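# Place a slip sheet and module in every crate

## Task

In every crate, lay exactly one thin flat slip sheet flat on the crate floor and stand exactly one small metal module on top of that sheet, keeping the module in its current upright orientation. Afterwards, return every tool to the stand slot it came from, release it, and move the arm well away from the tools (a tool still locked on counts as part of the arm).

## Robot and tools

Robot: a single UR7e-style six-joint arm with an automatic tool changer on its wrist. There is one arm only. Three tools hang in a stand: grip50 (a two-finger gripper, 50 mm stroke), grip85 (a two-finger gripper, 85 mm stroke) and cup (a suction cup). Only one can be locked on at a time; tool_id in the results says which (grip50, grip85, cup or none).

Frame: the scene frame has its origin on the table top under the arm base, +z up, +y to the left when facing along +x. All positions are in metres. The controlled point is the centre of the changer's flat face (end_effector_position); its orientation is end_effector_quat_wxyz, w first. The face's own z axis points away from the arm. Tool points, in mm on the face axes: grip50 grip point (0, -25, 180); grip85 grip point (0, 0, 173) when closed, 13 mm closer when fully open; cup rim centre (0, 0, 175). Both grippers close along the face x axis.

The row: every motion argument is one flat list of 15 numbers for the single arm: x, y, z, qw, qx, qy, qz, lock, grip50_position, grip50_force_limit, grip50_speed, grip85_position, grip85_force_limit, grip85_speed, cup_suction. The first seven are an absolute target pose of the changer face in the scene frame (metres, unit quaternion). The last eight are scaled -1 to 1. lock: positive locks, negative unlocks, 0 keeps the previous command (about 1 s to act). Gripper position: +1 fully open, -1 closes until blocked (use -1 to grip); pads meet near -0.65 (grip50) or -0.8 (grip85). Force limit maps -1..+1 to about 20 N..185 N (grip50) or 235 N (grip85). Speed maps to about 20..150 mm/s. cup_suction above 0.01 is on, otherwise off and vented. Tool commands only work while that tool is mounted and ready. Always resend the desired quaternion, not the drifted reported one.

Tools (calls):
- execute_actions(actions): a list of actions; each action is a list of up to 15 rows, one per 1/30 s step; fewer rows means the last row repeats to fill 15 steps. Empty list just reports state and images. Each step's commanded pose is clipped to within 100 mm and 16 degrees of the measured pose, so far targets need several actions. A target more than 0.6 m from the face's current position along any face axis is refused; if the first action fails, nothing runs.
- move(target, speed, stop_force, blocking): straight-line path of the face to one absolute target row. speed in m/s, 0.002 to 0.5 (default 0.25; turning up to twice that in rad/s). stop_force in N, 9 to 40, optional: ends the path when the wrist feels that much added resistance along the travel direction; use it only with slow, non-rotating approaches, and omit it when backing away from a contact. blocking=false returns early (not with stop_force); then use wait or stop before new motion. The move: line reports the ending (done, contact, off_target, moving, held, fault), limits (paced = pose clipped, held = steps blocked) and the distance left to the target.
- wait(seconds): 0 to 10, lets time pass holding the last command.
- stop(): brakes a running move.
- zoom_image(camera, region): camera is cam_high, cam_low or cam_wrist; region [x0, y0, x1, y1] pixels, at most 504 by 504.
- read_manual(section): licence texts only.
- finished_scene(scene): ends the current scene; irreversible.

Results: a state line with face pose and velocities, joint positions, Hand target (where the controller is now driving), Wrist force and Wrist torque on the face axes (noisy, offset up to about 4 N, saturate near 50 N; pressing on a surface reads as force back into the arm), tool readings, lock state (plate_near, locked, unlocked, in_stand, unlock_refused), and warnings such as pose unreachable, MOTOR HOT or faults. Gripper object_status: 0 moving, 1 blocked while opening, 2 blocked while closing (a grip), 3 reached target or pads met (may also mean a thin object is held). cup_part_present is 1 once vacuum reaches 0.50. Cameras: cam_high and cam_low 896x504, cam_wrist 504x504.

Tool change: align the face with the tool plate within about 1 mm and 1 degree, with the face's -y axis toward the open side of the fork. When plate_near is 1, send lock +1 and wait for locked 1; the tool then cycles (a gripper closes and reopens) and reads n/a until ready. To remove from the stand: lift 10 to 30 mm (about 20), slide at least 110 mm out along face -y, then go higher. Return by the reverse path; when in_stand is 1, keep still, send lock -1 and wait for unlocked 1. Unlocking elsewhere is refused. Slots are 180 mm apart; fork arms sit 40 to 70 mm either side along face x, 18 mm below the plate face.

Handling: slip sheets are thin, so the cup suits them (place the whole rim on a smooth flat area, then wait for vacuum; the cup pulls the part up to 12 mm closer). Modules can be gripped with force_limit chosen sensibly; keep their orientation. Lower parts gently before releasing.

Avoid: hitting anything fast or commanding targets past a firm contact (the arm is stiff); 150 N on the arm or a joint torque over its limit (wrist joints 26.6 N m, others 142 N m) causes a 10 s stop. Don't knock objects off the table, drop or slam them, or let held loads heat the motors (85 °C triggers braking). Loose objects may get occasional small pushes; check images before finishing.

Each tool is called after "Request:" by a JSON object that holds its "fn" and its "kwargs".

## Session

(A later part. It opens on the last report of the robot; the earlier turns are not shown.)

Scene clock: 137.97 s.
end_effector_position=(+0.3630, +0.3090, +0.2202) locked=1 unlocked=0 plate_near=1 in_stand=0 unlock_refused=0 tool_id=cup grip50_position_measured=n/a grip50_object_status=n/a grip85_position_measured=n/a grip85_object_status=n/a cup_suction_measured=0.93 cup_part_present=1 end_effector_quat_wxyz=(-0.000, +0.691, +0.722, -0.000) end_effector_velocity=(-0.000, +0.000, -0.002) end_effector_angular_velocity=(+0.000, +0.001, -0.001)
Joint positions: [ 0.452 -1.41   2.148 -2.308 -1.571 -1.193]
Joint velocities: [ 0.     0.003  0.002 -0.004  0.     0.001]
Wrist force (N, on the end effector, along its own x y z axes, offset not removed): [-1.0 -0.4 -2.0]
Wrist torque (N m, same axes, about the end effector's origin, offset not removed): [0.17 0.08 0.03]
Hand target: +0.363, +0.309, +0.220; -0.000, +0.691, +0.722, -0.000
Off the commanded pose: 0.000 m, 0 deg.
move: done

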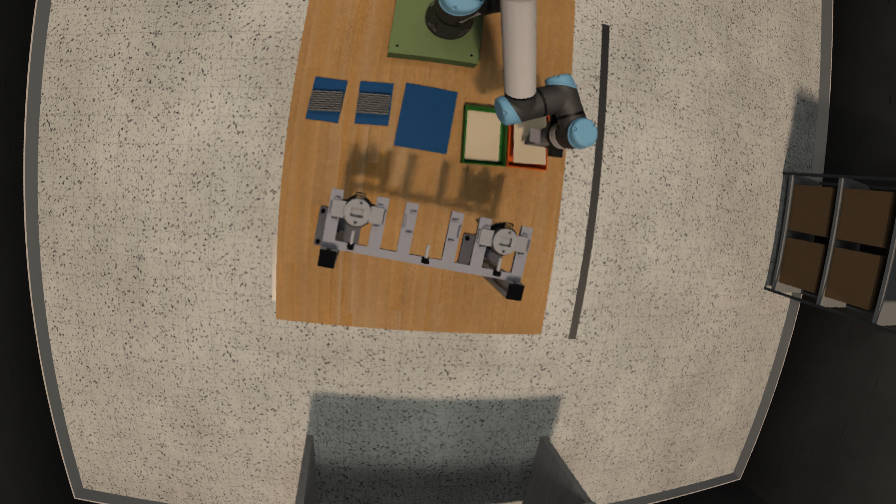

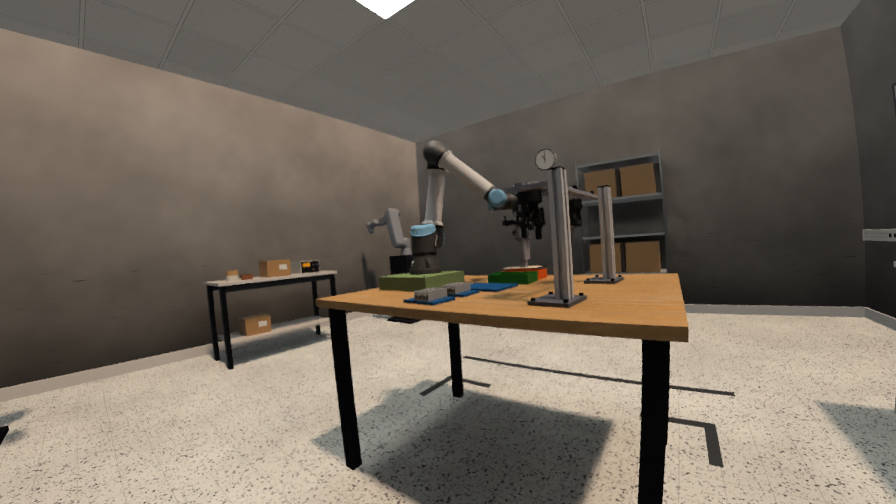

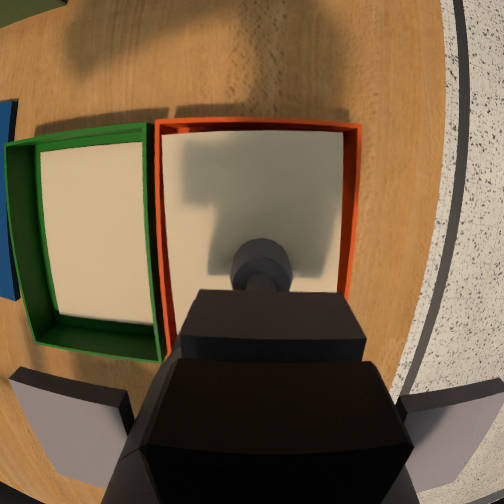

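Rotate −2.7°, shift +x 4 mm.

Request:
{"fn": "move", "kwargs": {"target": [0.367,0.309,0.22,0,0.708,0.706,0,0,0,0,0,1,-0.6,-0.5,1], "speed": 0.03}}

Request:
{"fn": "move", "kwargs": {"target": [0.367,0.309,0.171,0,0.708,0.706,0,0,0,0,0,1,-0.6,-0.5,1], "speed": 0.015, "stop_force": 10}}

Request:
{"fn": "execute_actions", "kwargs": {"actions": [[[0.367,0.309,0.173,0,0.708,0.706,0,0,0,0,0,1,-0.6,-0.5,0]],[[0.367,0.309,0.18,0,0.708,0.706,0,0,0,0,0,1,-0.6,-0.5,0]],[[0.367,0.309,0.2,0,0.708,0.706,0,0,0,0,0,1,-0.6,-0.5,0]],[[0.367,0.309,0.25,0,0.708,0.706,0,0,0,0,0,1,-0.6,-0.5,0]]]}}

Request:
{"fn": "move", "kwargs": {"target": [0.40,0.1,0.381,0,0.743,0.669,0,0,0,0,0,1,-0.6,-0.5,0]}}

Request:
{"fn": "move", "kwargs": {"target": [0.487,-0.003,0.381,0,0.743,0.669,0,0,0,0,0,1,-0.6,-0.5,0]}}

Request:
{"fn": "move", "kwargs": {"target": [0.6358,-0.0186,0.381,0,0.743,0.669,0,0,0,0,0,1,-0.6,-0.5,0], "speed": 0.07}}

Request:
{"fn": "move", "kwargs": {"target": [0.6358,-0.0186,0.3608,0,0.743,0.669,0,0,0,0,0,1,-0.6,-0.5,0], "speed": 0.012}}

Request:
{"fn": "execute_actions", "kwargs": {"actions": [[[0.6358,-0.0186,0.3608,0,0.743,0.669,0,-1,0,0,0,1,-0.6,-0.5,0]],[[0.6358,-0.0186,0.3608,0,0.743,0.669,0,-1,0,0,0,1,-0.6,-0.5,0]],[[0.6358,-0.0186,0.3608,0,0.743,0.669,0,-1,0,0,0,1,-0.6,-0.5,0]],[[0.6358,-0.0186,0.385,0,0.743,0.669,0,0,0,0,0,1,-0.6,-0.5,0]]]}}

Scene clock: 143.70 s.
end_effector_position=(+0.3669, +0.3090, +0.2200) locked=1 unlocked=0 plate_near=1 in_stand=0 unlock_refused=0 tool_id=cup grip50_position_measured=n/a grip50_object_status=n/a grip85_position_measured=n/a grip85_object_status=n/a cup_suction_measured=0.93 cup_part_present=1 end_effector_quat_wxyz=(-0.000, +0.708, +0.706, +0.000) end_effector_velocity=(+0.001, +0.000, +0.000) end_effector_angular_velocity=(+0.001, -0.001, -0.008)
Joint positions: [ 0.449 -1.404  2.14  -2.307 -1.571 -1.15 ]
Joint velocities: [-0.     0.001 -0.002  0.     0.     0.008]
Wrist force (N, on the end effector, along its own x y z axes, offset not removed): [4.0 1.4 -0.3]
Wrist torque (N m, same axes, about the end effector's origin, offset not removed): [0.03 -0.05 0.14]
Hand target: +0.367, +0.309, +0.220; -0.000, +0.708, +0.706, +0.000
Off the commanded pose: 0.000 m, 0 deg.
move: done

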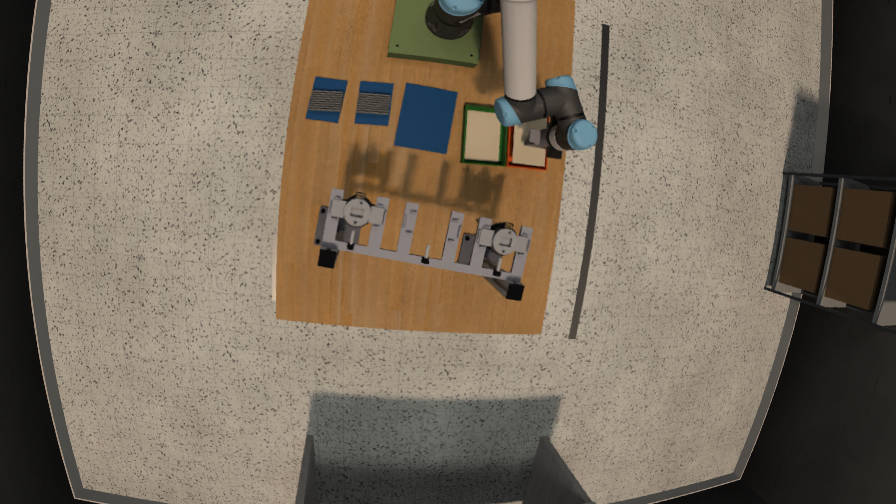

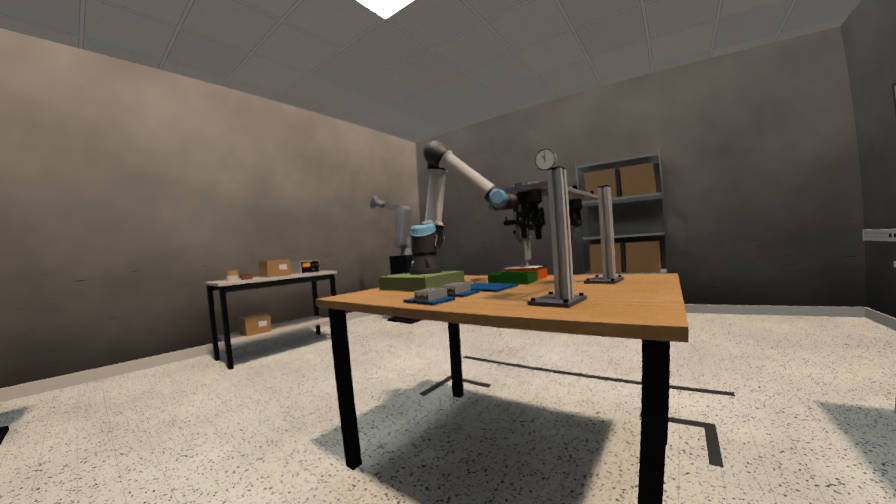

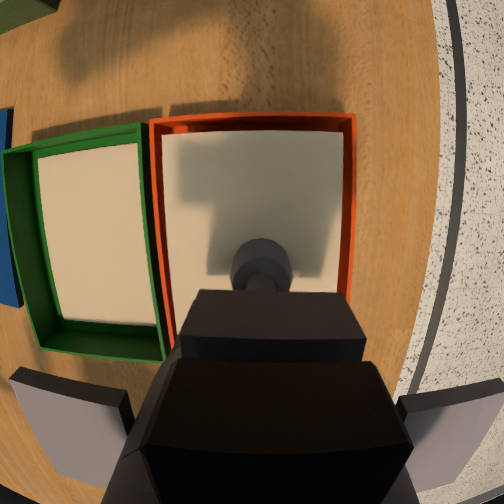

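Scene clock: 147.23 s.
end_effector_position=(+0.3670, +0.3090, +0.1712) locked=1 unlocked=0 plate_near=1 in_stand=0 unlock_refused=0 tool_id=cup grip50_position_measured=n/a grip50_object_status=n/a grip85_position_measured=n/a grip85_object_status=n/a cup_suction_measured=0.93 cup_part_present=1 end_effector_quat_wxyz=(-0.000, +0.708, +0.706, -0.000) end_effector_velocity=(+0.000, -0.000, -0.002) end_effector_angular_velocity=(-0.000, +0.000, -0.000)
Joint positions: [ 0.448 -1.303  2.186 -2.453 -1.571 -1.15 ]
Joint velocities: [-0.001  0.004  0.001 -0.005 -0.    -0.   ]
Wrist force (N, on the end effector, along its own x y z axes, offset not removed): [0.1 3.8 -3.7]
Wrist torque (N m, same axes, about the end effector's origin, offset not removed): [0.20 0.09 0.13]
Hand target: +0.367, +0.309, +0.171; -0.000, +0.708, +0.706, -0.000
Off the commanded pose: 0.000 m, 0 deg.
move: done

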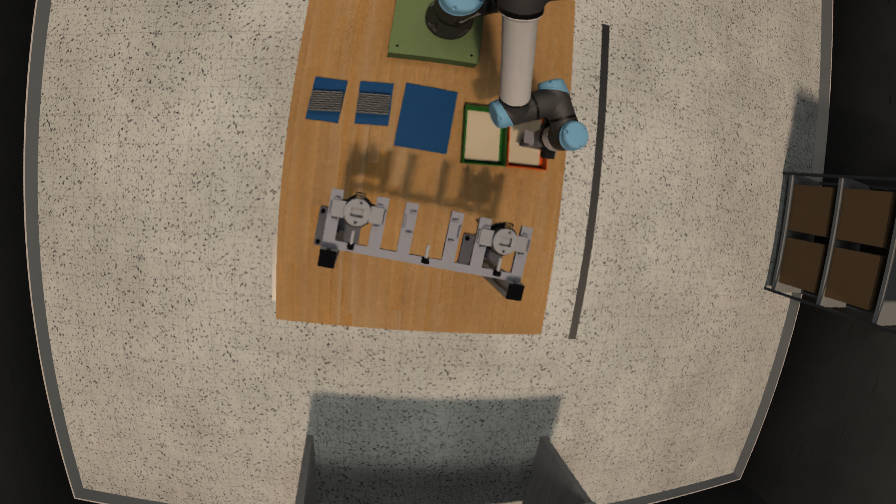

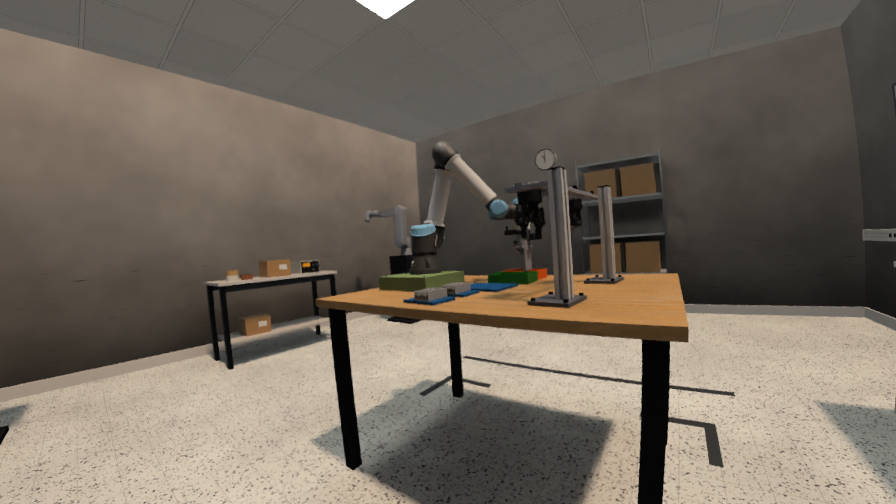

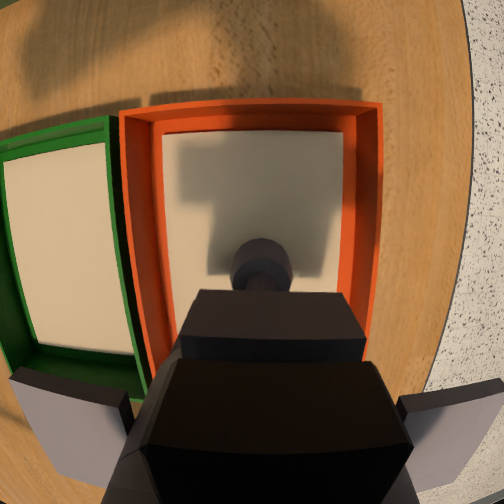

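Scene clock: 149.23 s.
end_effector_position=(+0.3670, +0.3091, +0.2495) locked=1 unlocked=0 plate_near=1 in_stand=0 unlock_refused=0 tool_id=cup grip50_position_measured=n/a grip50_object_status=n/a grip85_position_measured=n/a grip85_object_status=n/a cup_suction_measured=0.00 cup_part_present=0 end_effector_quat_wxyz=(+0.000, +0.708, +0.706, +0.000) end_effector_velocity=(-0.001, +0.000, +0.005) end_effector_angular_velocity=(-0.002, +0.004, +0.002)
Joint positions: [ 0.449 -1.456  2.105 -2.22  -1.571 -1.15 ]
Joint velocities: [ 0.001 -0.008 -0.007  0.02  -0.    -0.001]
Wrist force (N, on the end effector, along its own x y z axes, offset not removed): [-3.4 0.2 -1.8]
Wrist torque (N m, same axes, about the end effector's origin, offset not removed): [-0.02 0.13 -0.04]
Hand target: +0.367, +0.309, +0.250; +0.000, +0.708, +0.706, +0.000
Off the commanded pose: 0.000 m, 0 deg.

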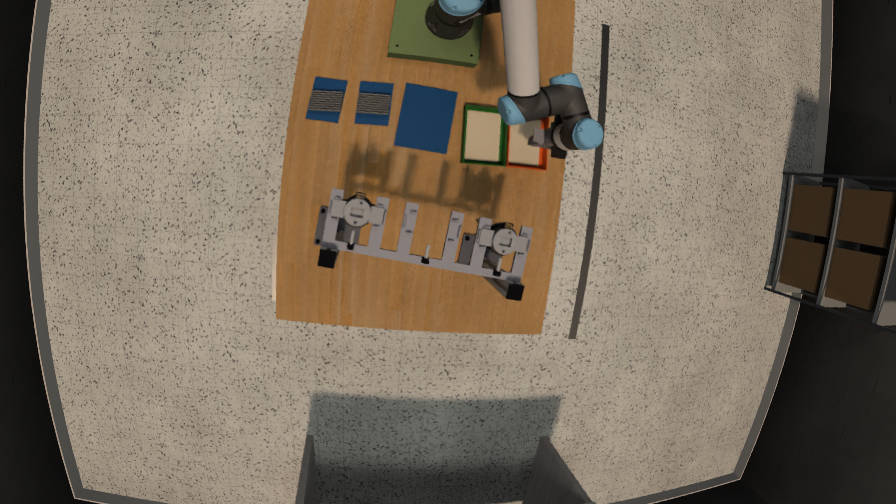

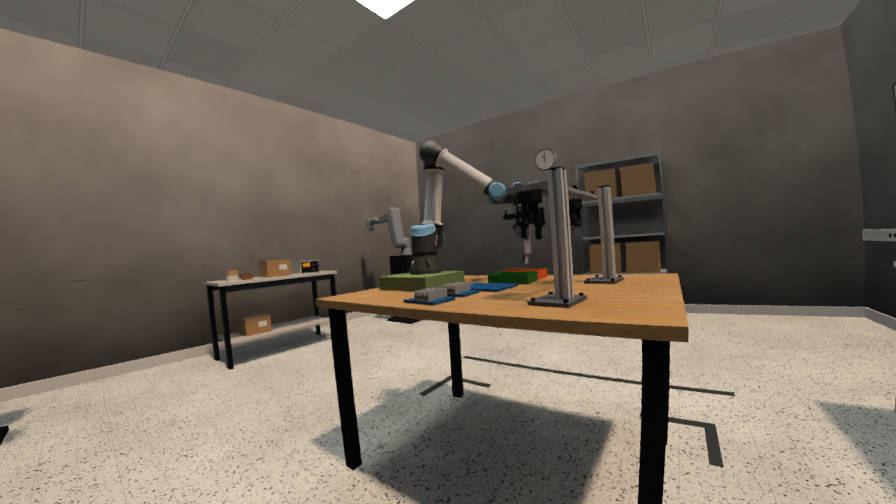

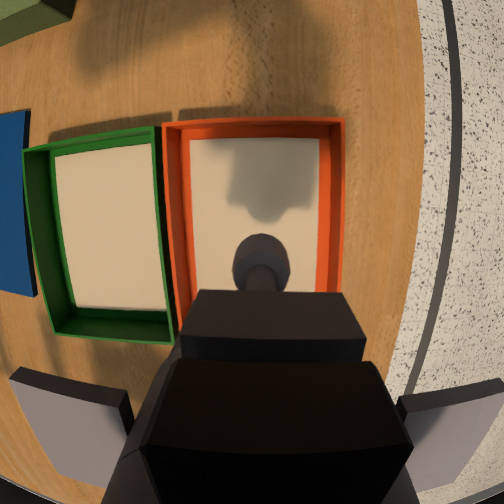

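Scene clock: 150.80 s.
end_effector_position=(+0.4004, +0.1006, +0.3808) locked=1 unlocked=0 plate_near=1 in_stand=0 unlock_refused=0 tool_id=cup grip50_position_measured=n/a grip50_object_status=n/a grip85_position_measured=n/a grip85_object_status=n/a cup_suction_measured=0.00 cup_part_present=0 end_effector_quat_wxyz=(-0.000, +0.743, +0.669, +0.001) end_effector_velocity=(+0.000, -0.001, +0.001) end_effector_angular_velocity=(+0.000, +0.001, +0.001)
Joint positions: [-0.053 -1.78   2.036 -1.827 -1.57  -1.549]
Joint velocities: [-0.002 -0.001 -0.002  0.003 -0.    -0.003]
Wrist force (N, on the end effector, along its own x y z axes, offset not removed): [1.1 0.3 1.0]
Wrist torque (N m, same axes, about the end effector's origin, offset not removed): [-0.04 0.05 -0.05]
Hand target: +0.400, +0.100, +0.381; -0.000, +0.743, +0.669, +0.001
Off the commanded pose: 0.001 m, 0 deg.
move: done

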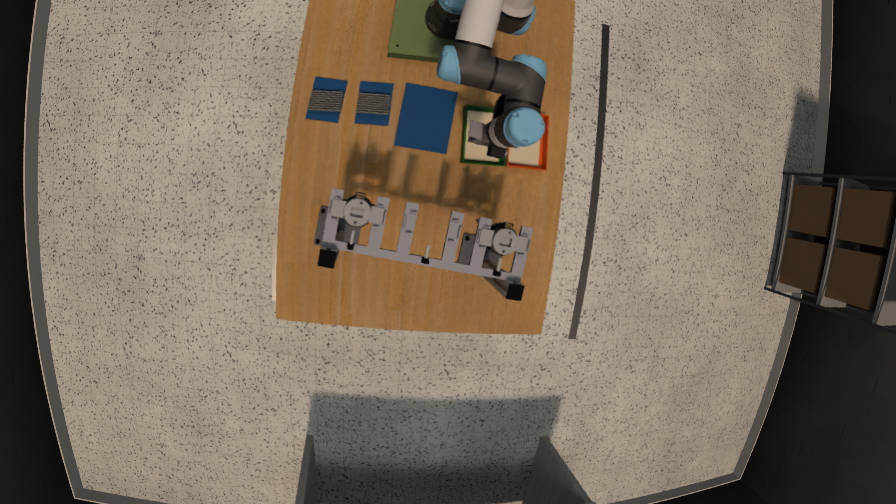

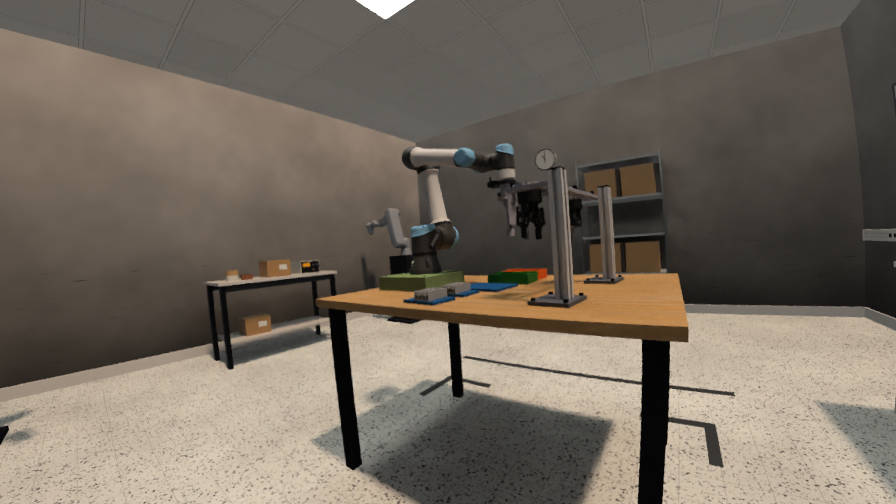

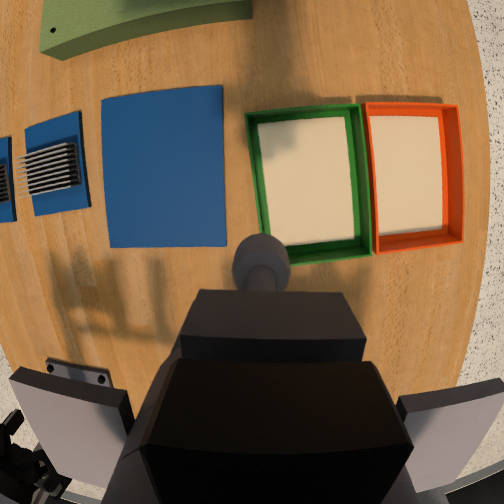

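Scene clock: 151.90 s.
end_effector_position=(+0.4871, -0.0026, +0.3811) locked=1 unlocked=0 plate_near=1 in_stand=0 unlock_refused=0 tool_id=cup grip50_position_measured=n/a grip50_object_status=n/a grip85_position_measured=n/a grip85_object_status=n/a cup_suction_measured=0.00 cup_part_present=0 end_effector_quat_wxyz=(+0.000, +0.743, +0.669, +0.000) end_effector_velocity=(+0.002, -0.001, +0.000) end_effector_angular_velocity=(+0.000, -0.000, +0.001)
Joint positions: [-0.252 -1.59   1.869 -1.85  -1.571 -1.749]
Joint velocities: [-0.002  0.004 -0.004  0.     0.    -0.003]
Wrist force (N, on the end effector, along its own x y z axes, offset not removed): [-1.1 -1.0 -0.7]
Wrist torque (N m, same axes, about the end effector's origin, offset not removed): [-0.23 0.00 0.06]
Hand target: +0.487, -0.003, +0.381; -0.000, +0.743, +0.669, +0.000
Off the commanded pose: 0.000 m, 0 deg.
move: done

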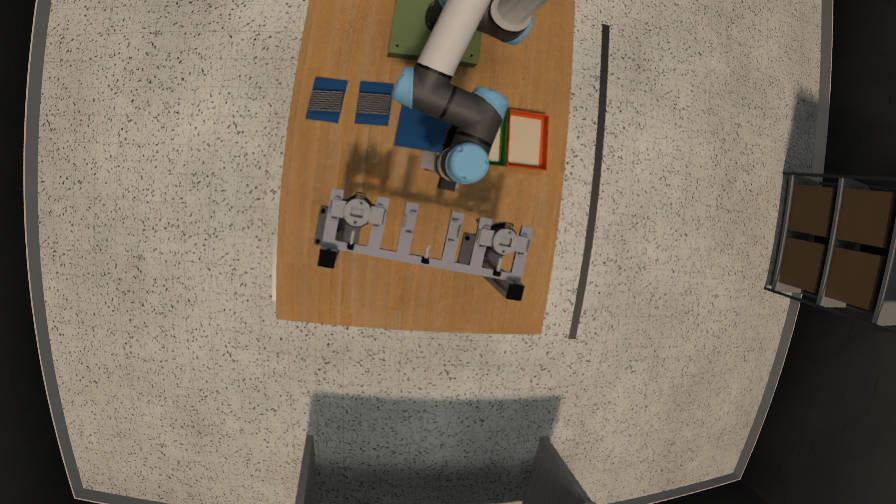

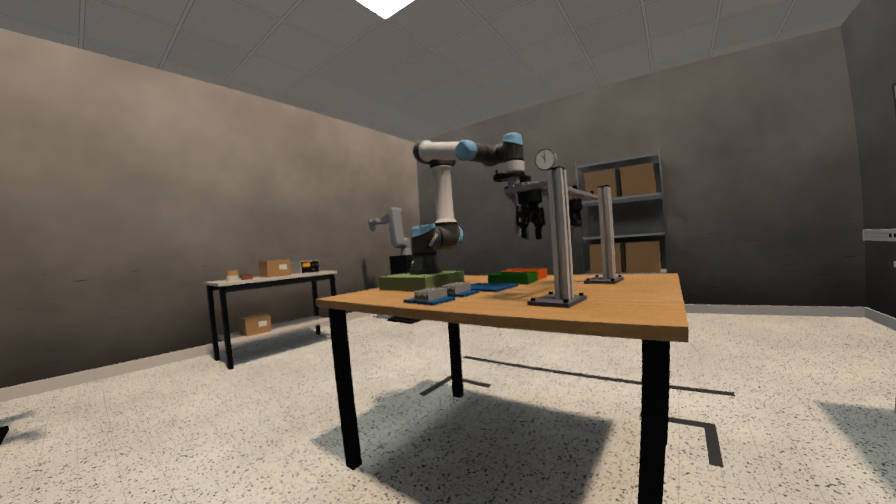

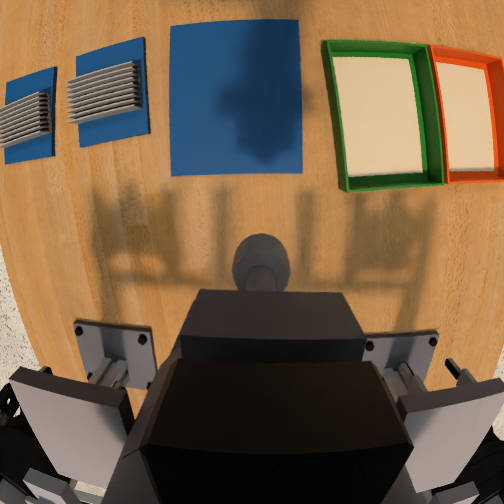

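Scene clock: 154.43 s.
end_effector_position=(+0.6357, -0.0184, +0.3811) locked=1 unlocked=0 plate_near=1 in_stand=0 unlock_refused=0 tool_id=cup grip50_position_measured=n/a grip50_object_status=n/a grip85_position_measured=n/a grip85_object_status=n/a cup_suction_measured=0.00 cup_part_present=0 end_effector_quat_wxyz=(+0.000, +0.743, +0.669, -0.000) end_effector_velocity=(+0.002, +0.001, +0.000) end_effector_angular_velocity=(+0.000, -0.000, +0.001)
Joint positions: [-0.21  -1.237  1.454 -1.788 -1.571 -1.706]
Joint velocities: [ 0.002  0.004 -0.006  0.002  0.     0.001]
Wrist force (N, on the end effector, along its own x y z axes, offset not removed): [-1.0 4.3 0.9]
Wrist torque (N m, same axes, about the end effector's origin, offset not removed): [0.20 -0.02 0.17]
Hand target: +0.636, -0.018, +0.381; -0.000, +0.743, +0.669, -0.000
Off the commanded pose: 0.000 m, 0 deg.
move: done

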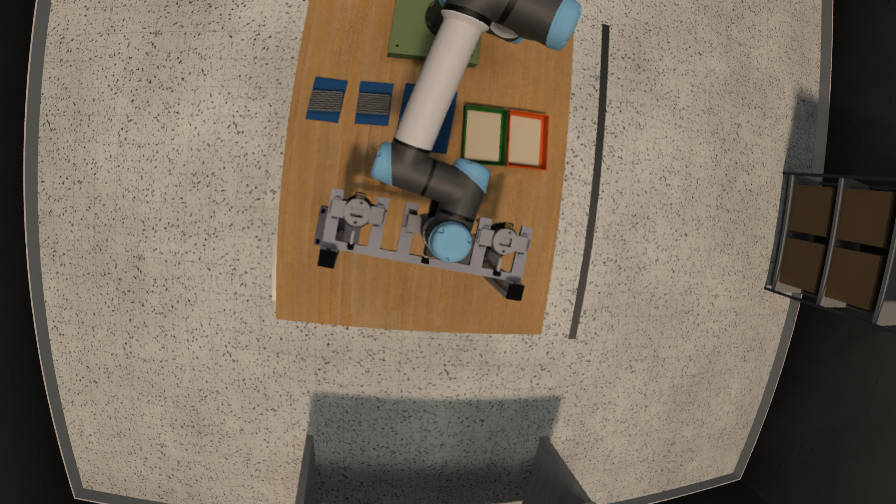

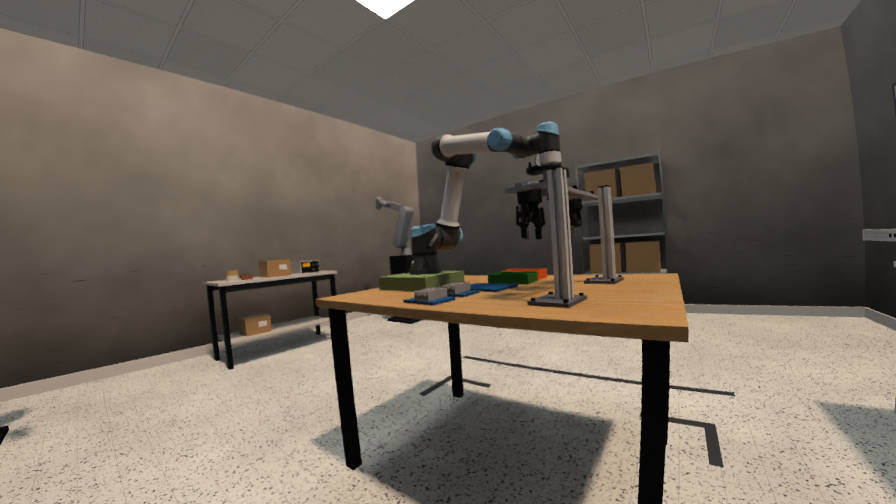

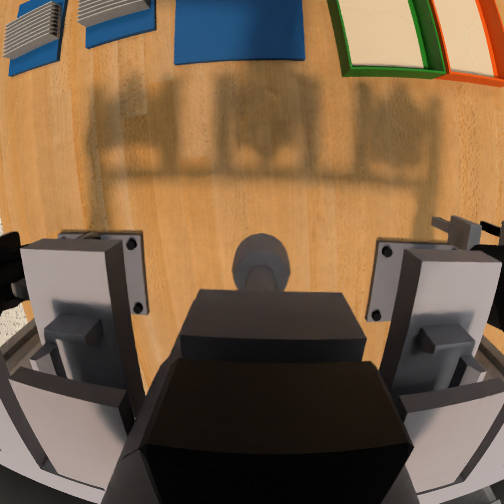

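Scene clock: 156.33 s.
end_effector_position=(+0.6358, -0.0186, +0.3610) locked=1 unlocked=0 plate_near=1 in_stand=1 unlock_refused=0 tool_id=cup grip50_position_measured=n/a grip50_object_status=n/a grip85_position_measured=n/a grip85_object_status=n/a cup_suction_measured=0.00 cup_part_present=0 end_effector_quat_wxyz=(-0.000, +0.743, +0.669, -0.000) end_effector_velocity=(-0.000, -0.000, -0.002) end_effector_angular_velocity=(+0.000, +0.001, +0.001)
Joint positions: [-0.21  -1.225  1.491 -1.837 -1.571 -1.706]
Joint velocities: [-0.     0.001  0.003 -0.004 -0.    -0.001]
Wrist force (N, on the end effector, along its own x y z axes, offset not removed): [-1.2 -2.0 0.6]
Wrist torque (N m, same axes, about the end effector's origin, offset not removed): [0.00 0.14 0.02]
Hand target: +0.636, -0.019, +0.361; -0.000, +0.743, +0.669, -0.000
Off the commanded pose: 0.000 m, 0 deg.
move: done

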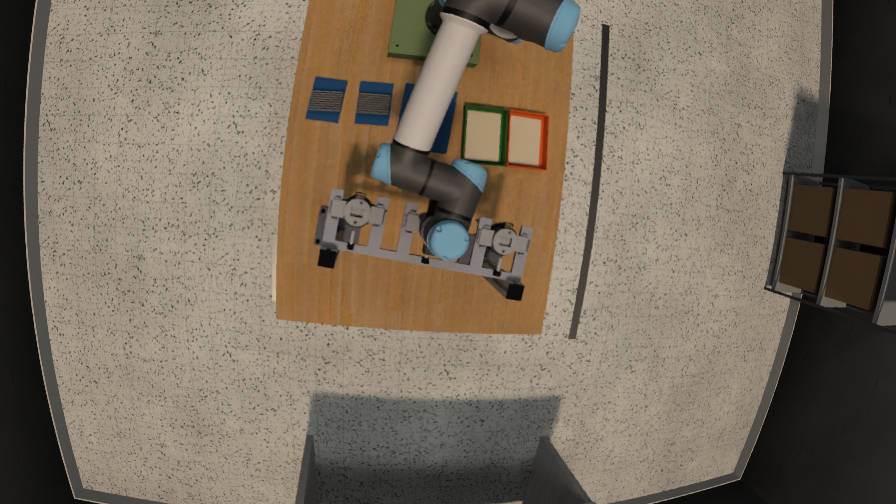

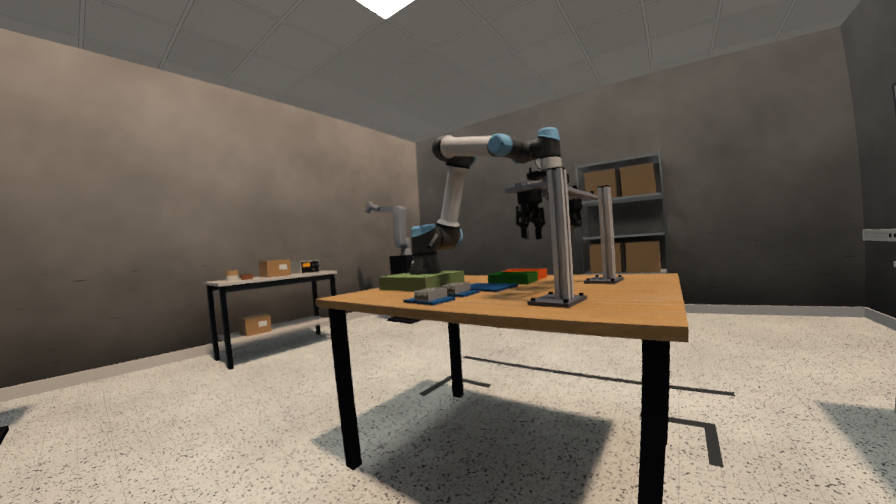

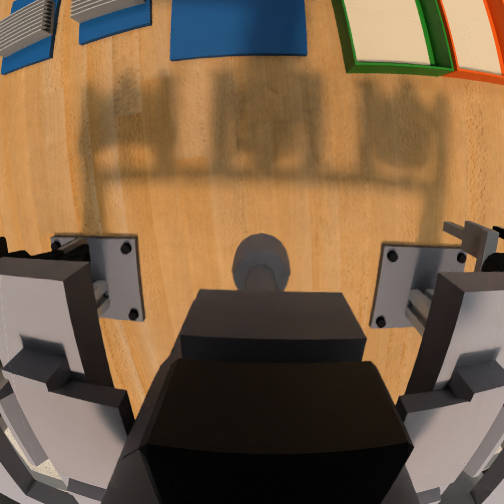

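Scene clock: 158.33 s.
end_effector_position=(+0.6358, -0.0186, +0.3848) locked=0 unlocked=1 plate_near=0 in_stand=0 unlock_refused=0 tool_id=none grip50_position_measured=n/a grip50_object_status=n/a grip85_position_measured=n/a grip85_object_status=n/a cup_suction_measured=n/a cup_part_present=n/a end_effector_quat_wxyz=(+0.000, +0.743, +0.669, +0.000) end_effector_velocity=(+0.000, -0.000, +0.002) end_effector_angular_velocity=(-0.000, +0.001, +0.002)
Joint positions: [-0.21  -1.238  1.447 -1.779 -1.571 -1.706]
Joint velocities: [ 0.    -0.    -0.005  0.006 -0.    -0.002]
Wrist force (N, on the end effector, along its own x y z axes, offset not removed): [-1.3 3.3 1.2]
Wrist torque (N m, same axes, about the end effector's origin, offset not removed): [0.01 0.08 0.26]
Hand target: +0.636, -0.019, +0.385; +0.000, +0.743, +0.669, +0.000
Off the commanded pose: 0.000 m, 0 deg.

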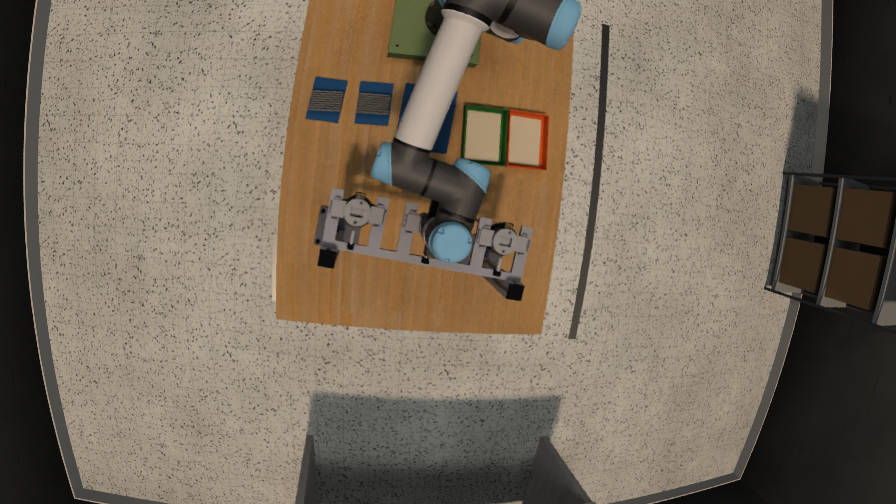

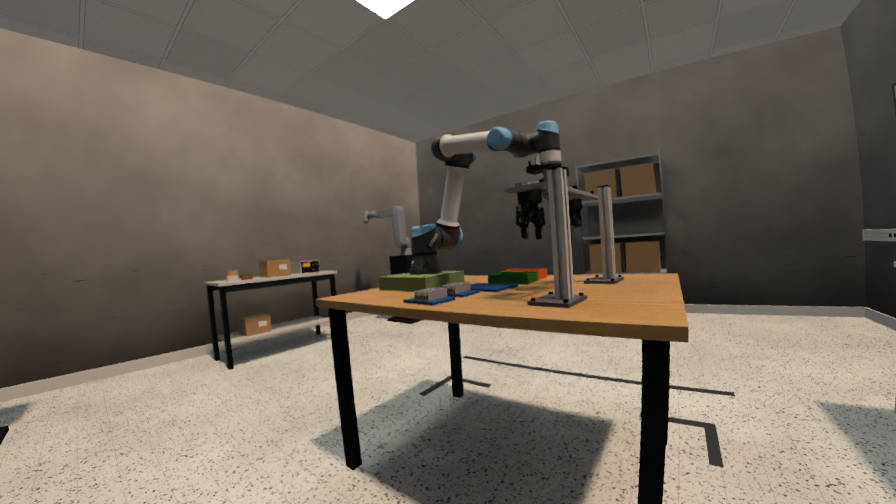

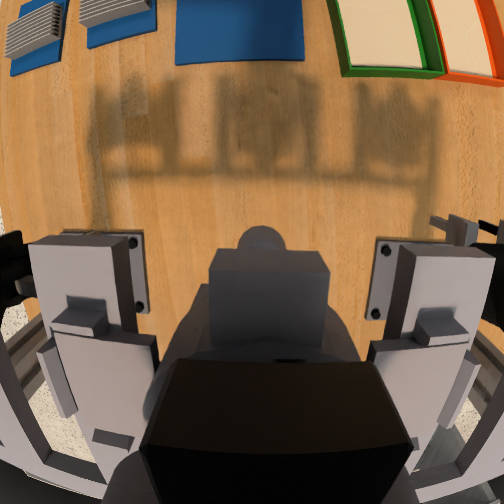

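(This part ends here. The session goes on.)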